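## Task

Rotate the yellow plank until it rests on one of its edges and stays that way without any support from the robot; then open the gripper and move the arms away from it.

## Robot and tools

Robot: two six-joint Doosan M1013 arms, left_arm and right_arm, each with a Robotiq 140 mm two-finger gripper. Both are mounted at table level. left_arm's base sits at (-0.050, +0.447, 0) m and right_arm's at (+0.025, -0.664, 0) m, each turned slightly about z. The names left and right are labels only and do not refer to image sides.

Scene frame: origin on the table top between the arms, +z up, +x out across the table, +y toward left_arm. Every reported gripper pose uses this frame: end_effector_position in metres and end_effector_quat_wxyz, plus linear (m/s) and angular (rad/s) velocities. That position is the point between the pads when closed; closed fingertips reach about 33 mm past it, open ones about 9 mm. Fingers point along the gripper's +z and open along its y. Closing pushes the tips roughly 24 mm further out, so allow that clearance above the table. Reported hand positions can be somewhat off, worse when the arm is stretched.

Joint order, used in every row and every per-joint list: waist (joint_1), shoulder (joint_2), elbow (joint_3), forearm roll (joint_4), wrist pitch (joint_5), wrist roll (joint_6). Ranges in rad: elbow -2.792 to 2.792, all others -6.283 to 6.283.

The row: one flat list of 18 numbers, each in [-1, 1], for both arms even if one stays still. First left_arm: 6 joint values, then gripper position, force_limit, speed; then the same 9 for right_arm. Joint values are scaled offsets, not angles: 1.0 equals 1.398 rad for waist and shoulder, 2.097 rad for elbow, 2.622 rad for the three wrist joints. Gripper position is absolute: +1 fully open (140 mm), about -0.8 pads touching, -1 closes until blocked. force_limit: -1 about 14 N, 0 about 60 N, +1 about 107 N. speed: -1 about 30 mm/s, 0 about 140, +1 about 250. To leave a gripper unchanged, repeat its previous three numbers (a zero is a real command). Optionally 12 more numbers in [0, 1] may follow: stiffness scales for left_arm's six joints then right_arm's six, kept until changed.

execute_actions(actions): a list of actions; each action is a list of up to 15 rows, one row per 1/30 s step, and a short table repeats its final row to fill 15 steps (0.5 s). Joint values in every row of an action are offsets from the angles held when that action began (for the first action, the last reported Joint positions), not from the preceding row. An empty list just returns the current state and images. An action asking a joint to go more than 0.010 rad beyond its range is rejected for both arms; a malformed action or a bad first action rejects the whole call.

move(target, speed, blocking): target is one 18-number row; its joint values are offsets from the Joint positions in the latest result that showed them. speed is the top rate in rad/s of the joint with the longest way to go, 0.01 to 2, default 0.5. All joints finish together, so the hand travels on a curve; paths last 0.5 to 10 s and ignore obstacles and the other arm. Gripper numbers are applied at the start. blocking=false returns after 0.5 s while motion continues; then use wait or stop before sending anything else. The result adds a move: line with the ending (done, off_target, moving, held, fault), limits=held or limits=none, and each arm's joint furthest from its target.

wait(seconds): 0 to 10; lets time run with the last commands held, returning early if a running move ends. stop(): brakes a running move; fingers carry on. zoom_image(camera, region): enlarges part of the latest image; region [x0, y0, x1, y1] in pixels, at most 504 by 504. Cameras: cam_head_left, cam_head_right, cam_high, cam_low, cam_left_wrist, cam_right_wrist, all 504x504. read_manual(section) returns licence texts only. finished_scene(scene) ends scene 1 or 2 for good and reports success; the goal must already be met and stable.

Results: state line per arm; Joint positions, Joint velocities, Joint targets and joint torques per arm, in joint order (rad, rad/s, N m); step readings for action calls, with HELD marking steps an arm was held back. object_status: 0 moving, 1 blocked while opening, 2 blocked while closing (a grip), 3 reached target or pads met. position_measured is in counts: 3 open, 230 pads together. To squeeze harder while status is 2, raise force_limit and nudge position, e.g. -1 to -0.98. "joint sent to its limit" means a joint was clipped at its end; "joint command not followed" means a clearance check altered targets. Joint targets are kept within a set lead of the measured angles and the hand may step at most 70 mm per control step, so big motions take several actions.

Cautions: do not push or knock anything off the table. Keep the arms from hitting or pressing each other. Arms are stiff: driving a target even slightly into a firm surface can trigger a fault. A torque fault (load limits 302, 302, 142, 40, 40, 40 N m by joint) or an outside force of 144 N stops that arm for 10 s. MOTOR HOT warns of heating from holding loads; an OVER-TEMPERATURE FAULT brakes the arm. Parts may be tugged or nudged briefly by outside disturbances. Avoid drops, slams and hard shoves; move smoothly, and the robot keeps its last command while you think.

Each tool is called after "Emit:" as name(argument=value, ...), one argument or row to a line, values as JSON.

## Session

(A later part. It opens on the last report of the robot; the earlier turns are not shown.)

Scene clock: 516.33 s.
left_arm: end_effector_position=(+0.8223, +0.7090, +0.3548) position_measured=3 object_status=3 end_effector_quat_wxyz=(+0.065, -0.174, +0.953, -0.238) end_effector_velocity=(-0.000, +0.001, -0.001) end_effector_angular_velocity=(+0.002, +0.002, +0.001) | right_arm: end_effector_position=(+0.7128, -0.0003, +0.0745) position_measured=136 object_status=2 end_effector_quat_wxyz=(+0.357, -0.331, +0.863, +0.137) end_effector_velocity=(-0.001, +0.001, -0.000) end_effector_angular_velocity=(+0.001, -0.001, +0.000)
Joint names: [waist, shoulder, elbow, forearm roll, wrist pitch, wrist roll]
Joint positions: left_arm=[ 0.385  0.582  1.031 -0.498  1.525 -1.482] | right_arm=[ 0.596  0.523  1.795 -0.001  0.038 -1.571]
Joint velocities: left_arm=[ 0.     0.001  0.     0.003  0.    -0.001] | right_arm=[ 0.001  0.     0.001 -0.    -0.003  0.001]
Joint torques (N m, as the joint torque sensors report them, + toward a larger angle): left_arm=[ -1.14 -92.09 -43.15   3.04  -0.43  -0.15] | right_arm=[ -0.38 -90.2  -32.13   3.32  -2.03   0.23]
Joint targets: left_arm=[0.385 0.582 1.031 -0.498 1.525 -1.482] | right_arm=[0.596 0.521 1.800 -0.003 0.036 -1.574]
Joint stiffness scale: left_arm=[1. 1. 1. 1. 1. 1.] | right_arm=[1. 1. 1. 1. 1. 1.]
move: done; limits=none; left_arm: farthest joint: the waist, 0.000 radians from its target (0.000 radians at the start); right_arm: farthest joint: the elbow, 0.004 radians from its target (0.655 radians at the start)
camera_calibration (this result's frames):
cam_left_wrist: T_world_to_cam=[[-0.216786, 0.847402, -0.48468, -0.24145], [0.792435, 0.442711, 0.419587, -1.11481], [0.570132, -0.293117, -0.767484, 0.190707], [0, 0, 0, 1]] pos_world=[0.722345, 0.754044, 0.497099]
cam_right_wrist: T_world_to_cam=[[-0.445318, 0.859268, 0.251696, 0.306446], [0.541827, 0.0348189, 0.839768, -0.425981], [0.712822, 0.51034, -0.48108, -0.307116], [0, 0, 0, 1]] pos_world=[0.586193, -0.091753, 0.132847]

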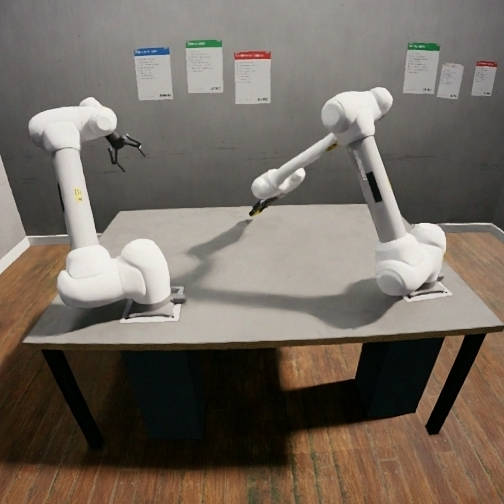

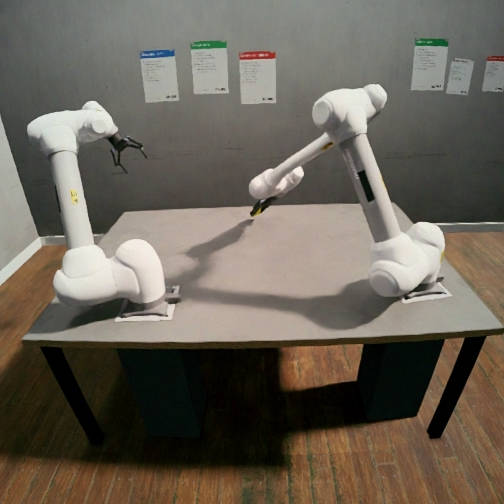

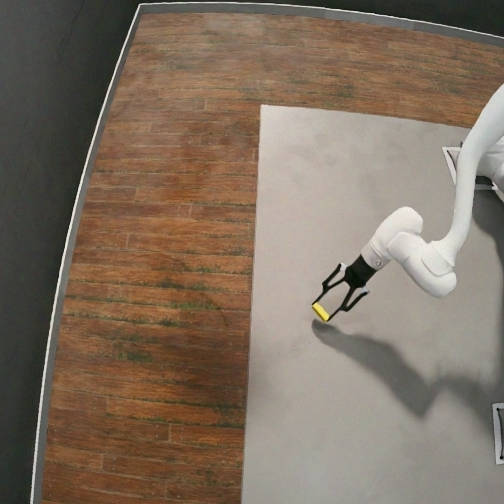

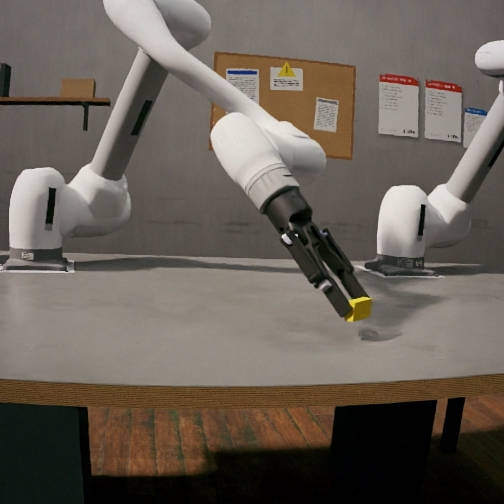

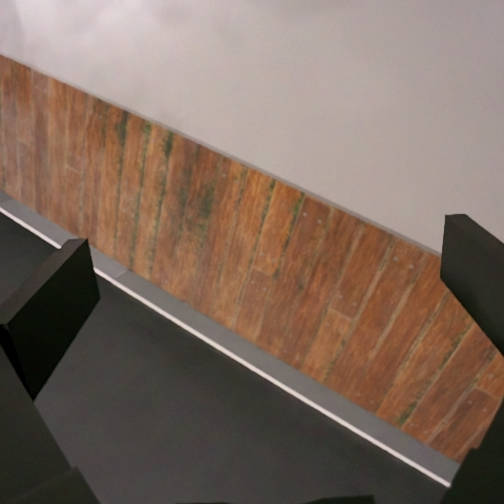

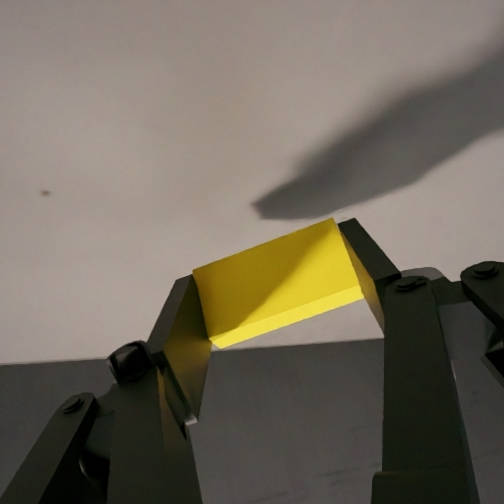

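Emit:
move(
  target=[0,0,0,0,0,0,1,0,0, 0,0.03391,0.00997,0,-0.02407,0,-1,0,-0.8],
  speed=0.15,
)

Scene clock: 623.93 s.
left_arm: end_effector_position=(+0.8223, +0.7090, +0.3548) position_measured=3 object_status=3 end_effector_quat_wxyz=(+0.065, -0.174, +0.953, -0.238) end_effector_velocity=(+0.001, -0.001, -0.001) end_effector_angular_velocity=(-0.002, -0.000, -0.000) | right_arm: end_effector_position=(+0.7137, +0.0006, +0.0382) position_measured=136 object_status=2 end_effector_quat_wxyz=(+0.359, -0.330, +0.862, +0.138) end_effector_velocity=(+0.001, -0.000, -0.000) end_effector_angular_velocity=(-0.000, -0.002, +0.001)
Joint names: [waist, shoulder, elbow, forearm roll, wrist pitch, wrist roll]
Joint positions: left_arm=[ 0.385  0.582  1.031 -0.498  1.525 -1.482] | right_arm=[ 0.596  0.567  1.81  -0.001 -0.025 -1.571]
Joint velocities: left_arm=[-0.     0.001  0.    -0.002 -0.     0.   ] | right_arm=[-0.001  0.001  0.     0.    -0.003 -0.003]
Joint torques (N m, as the joint torque sensors report them, + toward a larger angle): left_arm=[ -1.13 -91.93 -43.61   2.7   -0.32  -0.41] | right_arm=[ -1.18 -81.61 -25.4    3.08   0.09   0.06]
Joint targets: left_arm=[0.385 0.582 1.031 -0.498 1.525 -1.482] | right_arm=[0.596 0.570 1.816 -0.001 -0.025 -1.571]
Joint stiffness scale: left_arm=[1. 1. 1. 1. 1. 1.] | right_arm=[1. 1. 1. 1. 1. 1.]
move: done; limits=none; left_arm: farthest joint: the waist, 0.000 radians from its target (0.000 radians at the start); right_arm: farthest joint: the elbow, 0.006 radians from its target (0.021 radians at the start)
camera_calibration (this result's frames):
cam_left_wrist: T_world_to_cam=[[-0.216786, 0.847402, -0.48468, -0.24145], [0.792435, 0.442711, 0.419587, -1.11481], [0.570132, -0.293117, -0.767484, 0.190707], [0, 0, 0, 1]] pos_world=[0.722345, 0.754044, 0.497099]
cam_right_wrist: T_world_to_cam=[[-0.446233, 0.858452, 0.252858, 0.315877], [0.538866, 0.0321623, 0.841777, -0.393975], [0.714492, 0.511885, -0.476943, -0.327072], [0, 0, 0, 1]] pos_world=[0.586945, -0.0910711, 0.0957725]

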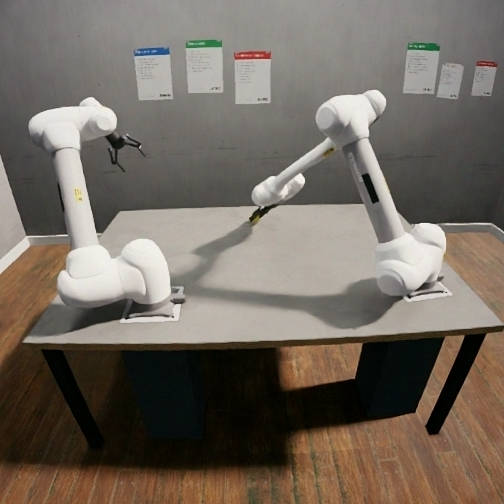

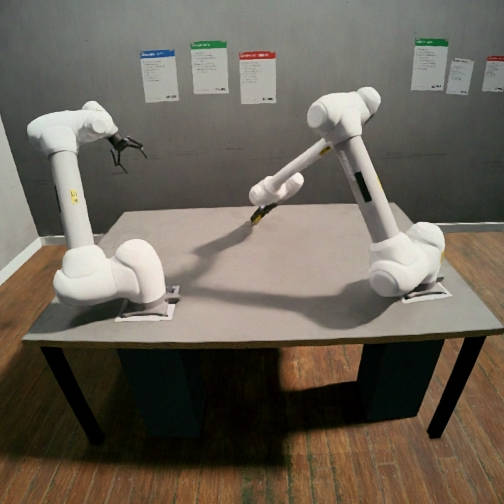

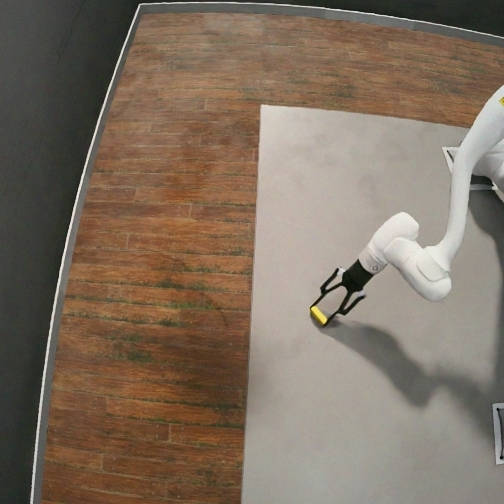

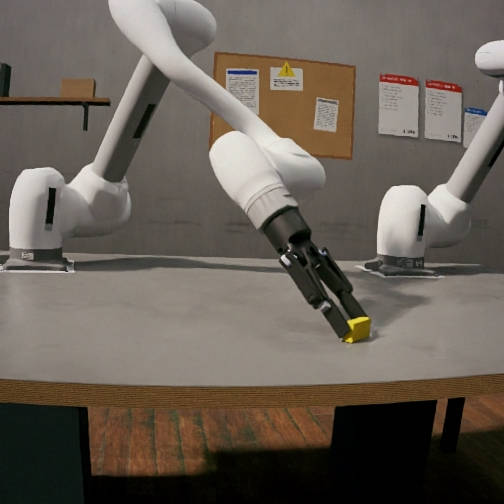

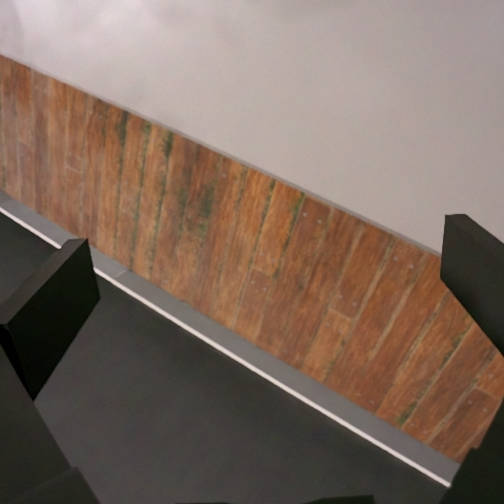

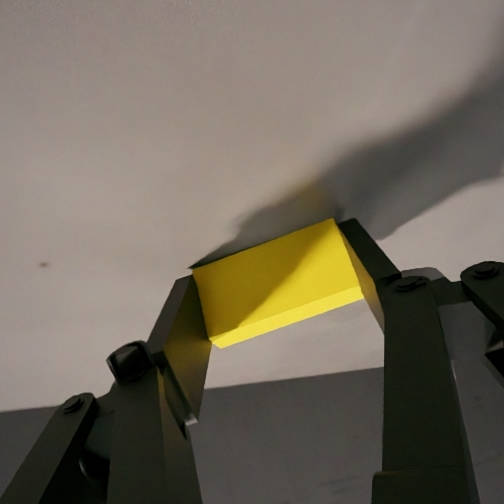

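Emit:
zoom_image(
  camera="cam_low",
  region=[320, 295, 400, 360],
)

Emit:
zoom_image(
  camera="cam_right_wrist",
  region=[150, 170, 420, 380],
)

Region (320, 295, 400, 360) of cam_low's 504x504 image, scaled by 6.300, with more detail than that image has; it fills the top 410 rows of this view, and the rest is white.

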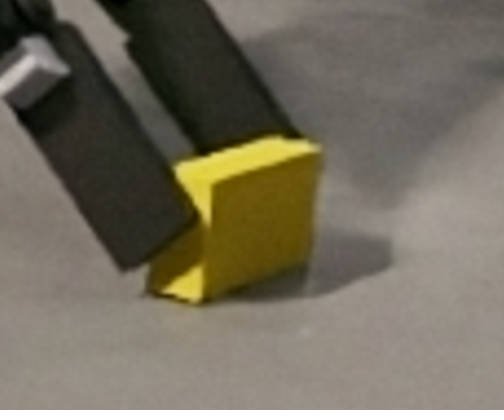

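Region (150, 170, 420, 380) of cam_right_wrist's 504x504 image, scaled by 1.867, with more detail than that image has.

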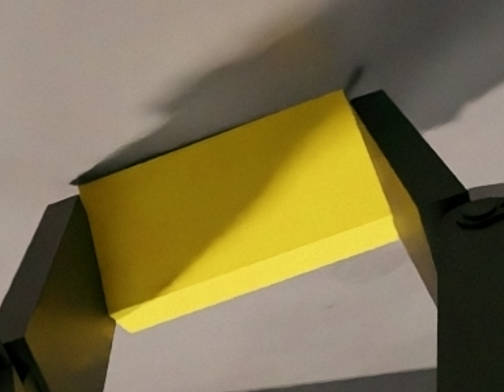

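Emit:
move(
  target=[0,0,0,0,0,0,1,0,0, 0,-0.17883,0,0,0,0,1,0,1],
  speed=0.45,
)

Scene clock: 705.77 s.
left_arm: end_effector_position=(+0.8223, +0.7090, +0.3548) position_measured=3 object_status=3 end_effector_quat_wxyz=(+0.065, -0.174, +0.953, -0.238) end_effector_velocity=(+0.000, +0.000, -0.002) end_effector_angular_velocity=(-0.001, +0.003, +0.000) | right_arm: end_effector_position=(+0.7128, -0.0002, +0.2765) position_measured=3 object_status=3 end_effector_quat_wxyz=(+0.463, -0.311, +0.811, +0.177) end_effector_velocity=(+0.001, -0.000, +0.002) end_effector_angular_velocity=(+0.002, -0.002, -0.001)
Joint names: [waist, shoulder, elbow, forearm roll, wrist pitch, wrist roll]
Joint positions: left_arm=[ 0.385  0.582  1.031 -0.498  1.525 -1.482] | right_arm=[ 0.596  0.318  1.81  -0.001 -0.026 -1.571]
Joint velocities: left_arm=[ 0.     0.003 -0.     0.     0.001 -0.   ] | right_arm=[-0.001 -0.001 -0.001 -0.    -0.001  0.   ]
Joint torques (N m, as the joint torque sensors report them, + toward a larger angle): left_arm=[ -1.22 -92.01 -43.59   2.9   -0.66  -0.38] | right_arm=[ -1.22 -76.29 -37.04   3.78  -2.56   0.22]
Joint targets: left_arm=[0.385 0.582 1.031 -0.498 1.525 -1.482] | right_arm=[0.596 0.317 1.810 -0.001 -0.025 -1.571]
Joint stiffness scale: left_arm=[1. 1. 1. 1. 1. 1.] | right_arm=[1. 1. 1. 1. 1. 1.]
move: done; limits=none; left_arm: farthest joint: the waist, 0.000 radians from its target (0.000 radians at the start); right_arm: farthest joint: the shoulder, 0.002 radians from its target (0.250 radians at the start)
camera_calibration (this result's frames):
cam_left_wrist: T_world_to_cam=[[-0.216786, 0.847402, -0.48468, -0.24145], [0.792435, 0.442711, 0.419587, -1.11481], [0.570132, -0.293117, -0.767485, 0.190707], [0, 0, 0, 1]] pos_world=[0.722345, 0.754044, 0.497099]
cam_right_wrist: T_world_to_cam=[[-0.497965, 0.811999, 0.304447, 0.27853], [0.375348, -0.114666, 0.919764, -0.499061], [0.781757, 0.572284, -0.247683, -0.323665], [0, 0, 0, 1]] pos_world=[0.579047, -0.0981632, 0.294055]

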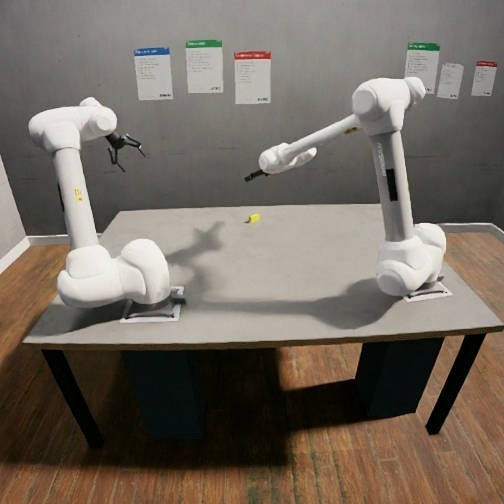

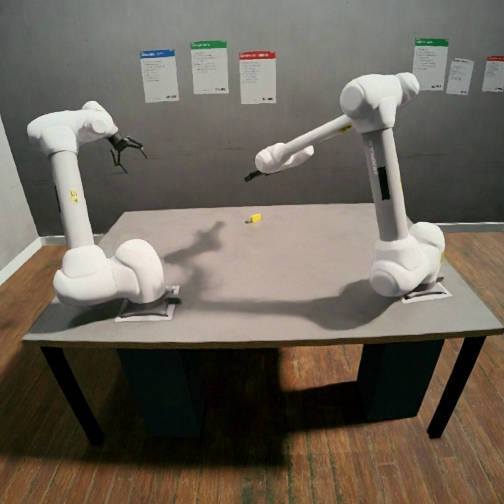

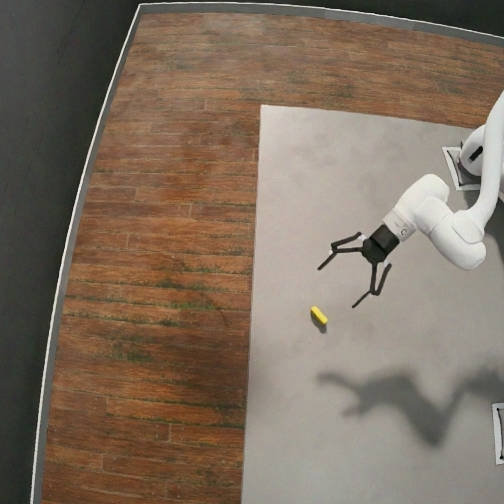

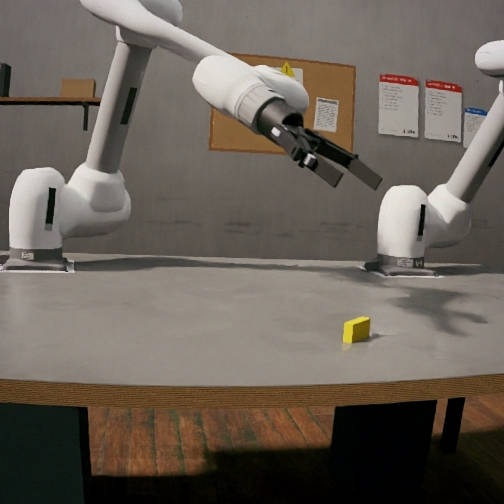

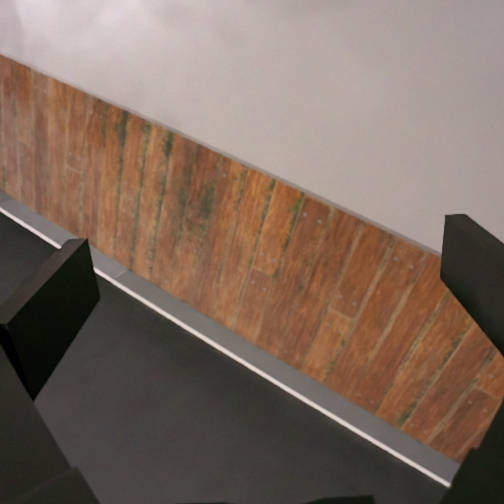

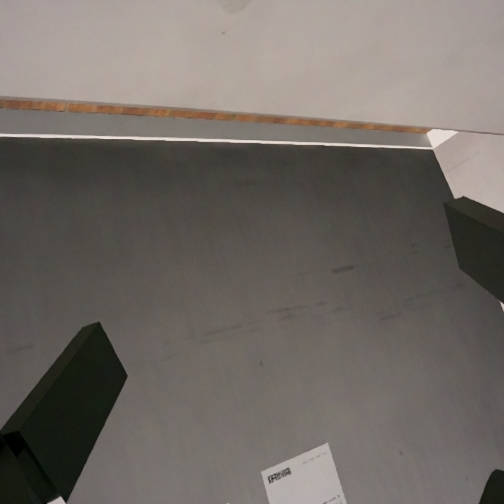

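The plank looks upright. I'll zoom in to check before ending the scene.

Emit:
zoom_image(
  camera="cam_low",
  region=[325, 300, 395, 360],
)

Emit:
zoom_image(
  camera="cam_high",
  region=[290, 285, 350, 345],
)

Region (325, 300, 395, 360) of cam_low's 504x504 image, scaled by 7.200, with more detail than that image has; it fills the top 432 rows of this view, and the rest is white.

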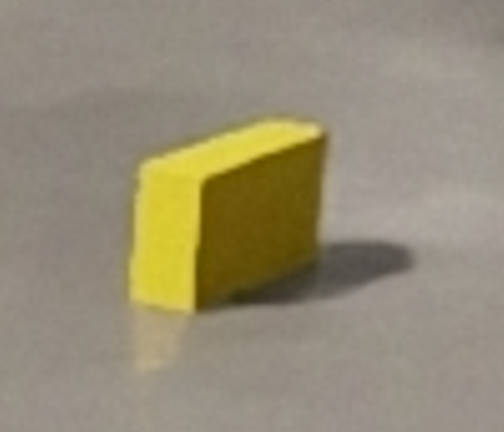

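Region (290, 285, 350, 345) of cam_high's 504x504 image, scaled by 8.400, with more detail than that image has.

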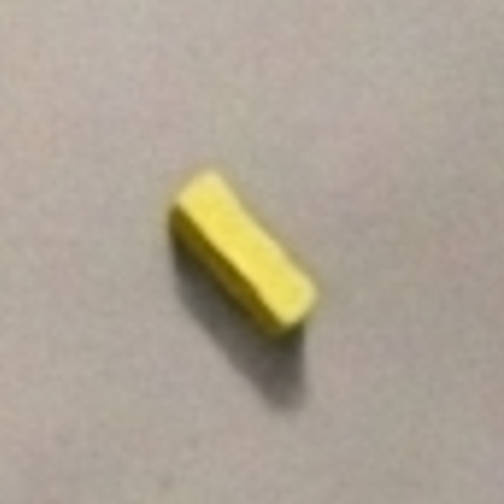

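The plank is resting on its long edge and the arm is clear, so I'm ending scene 1.

Emit:
finished_scene(
  scene=1,
)

The scene is finished: the task was done.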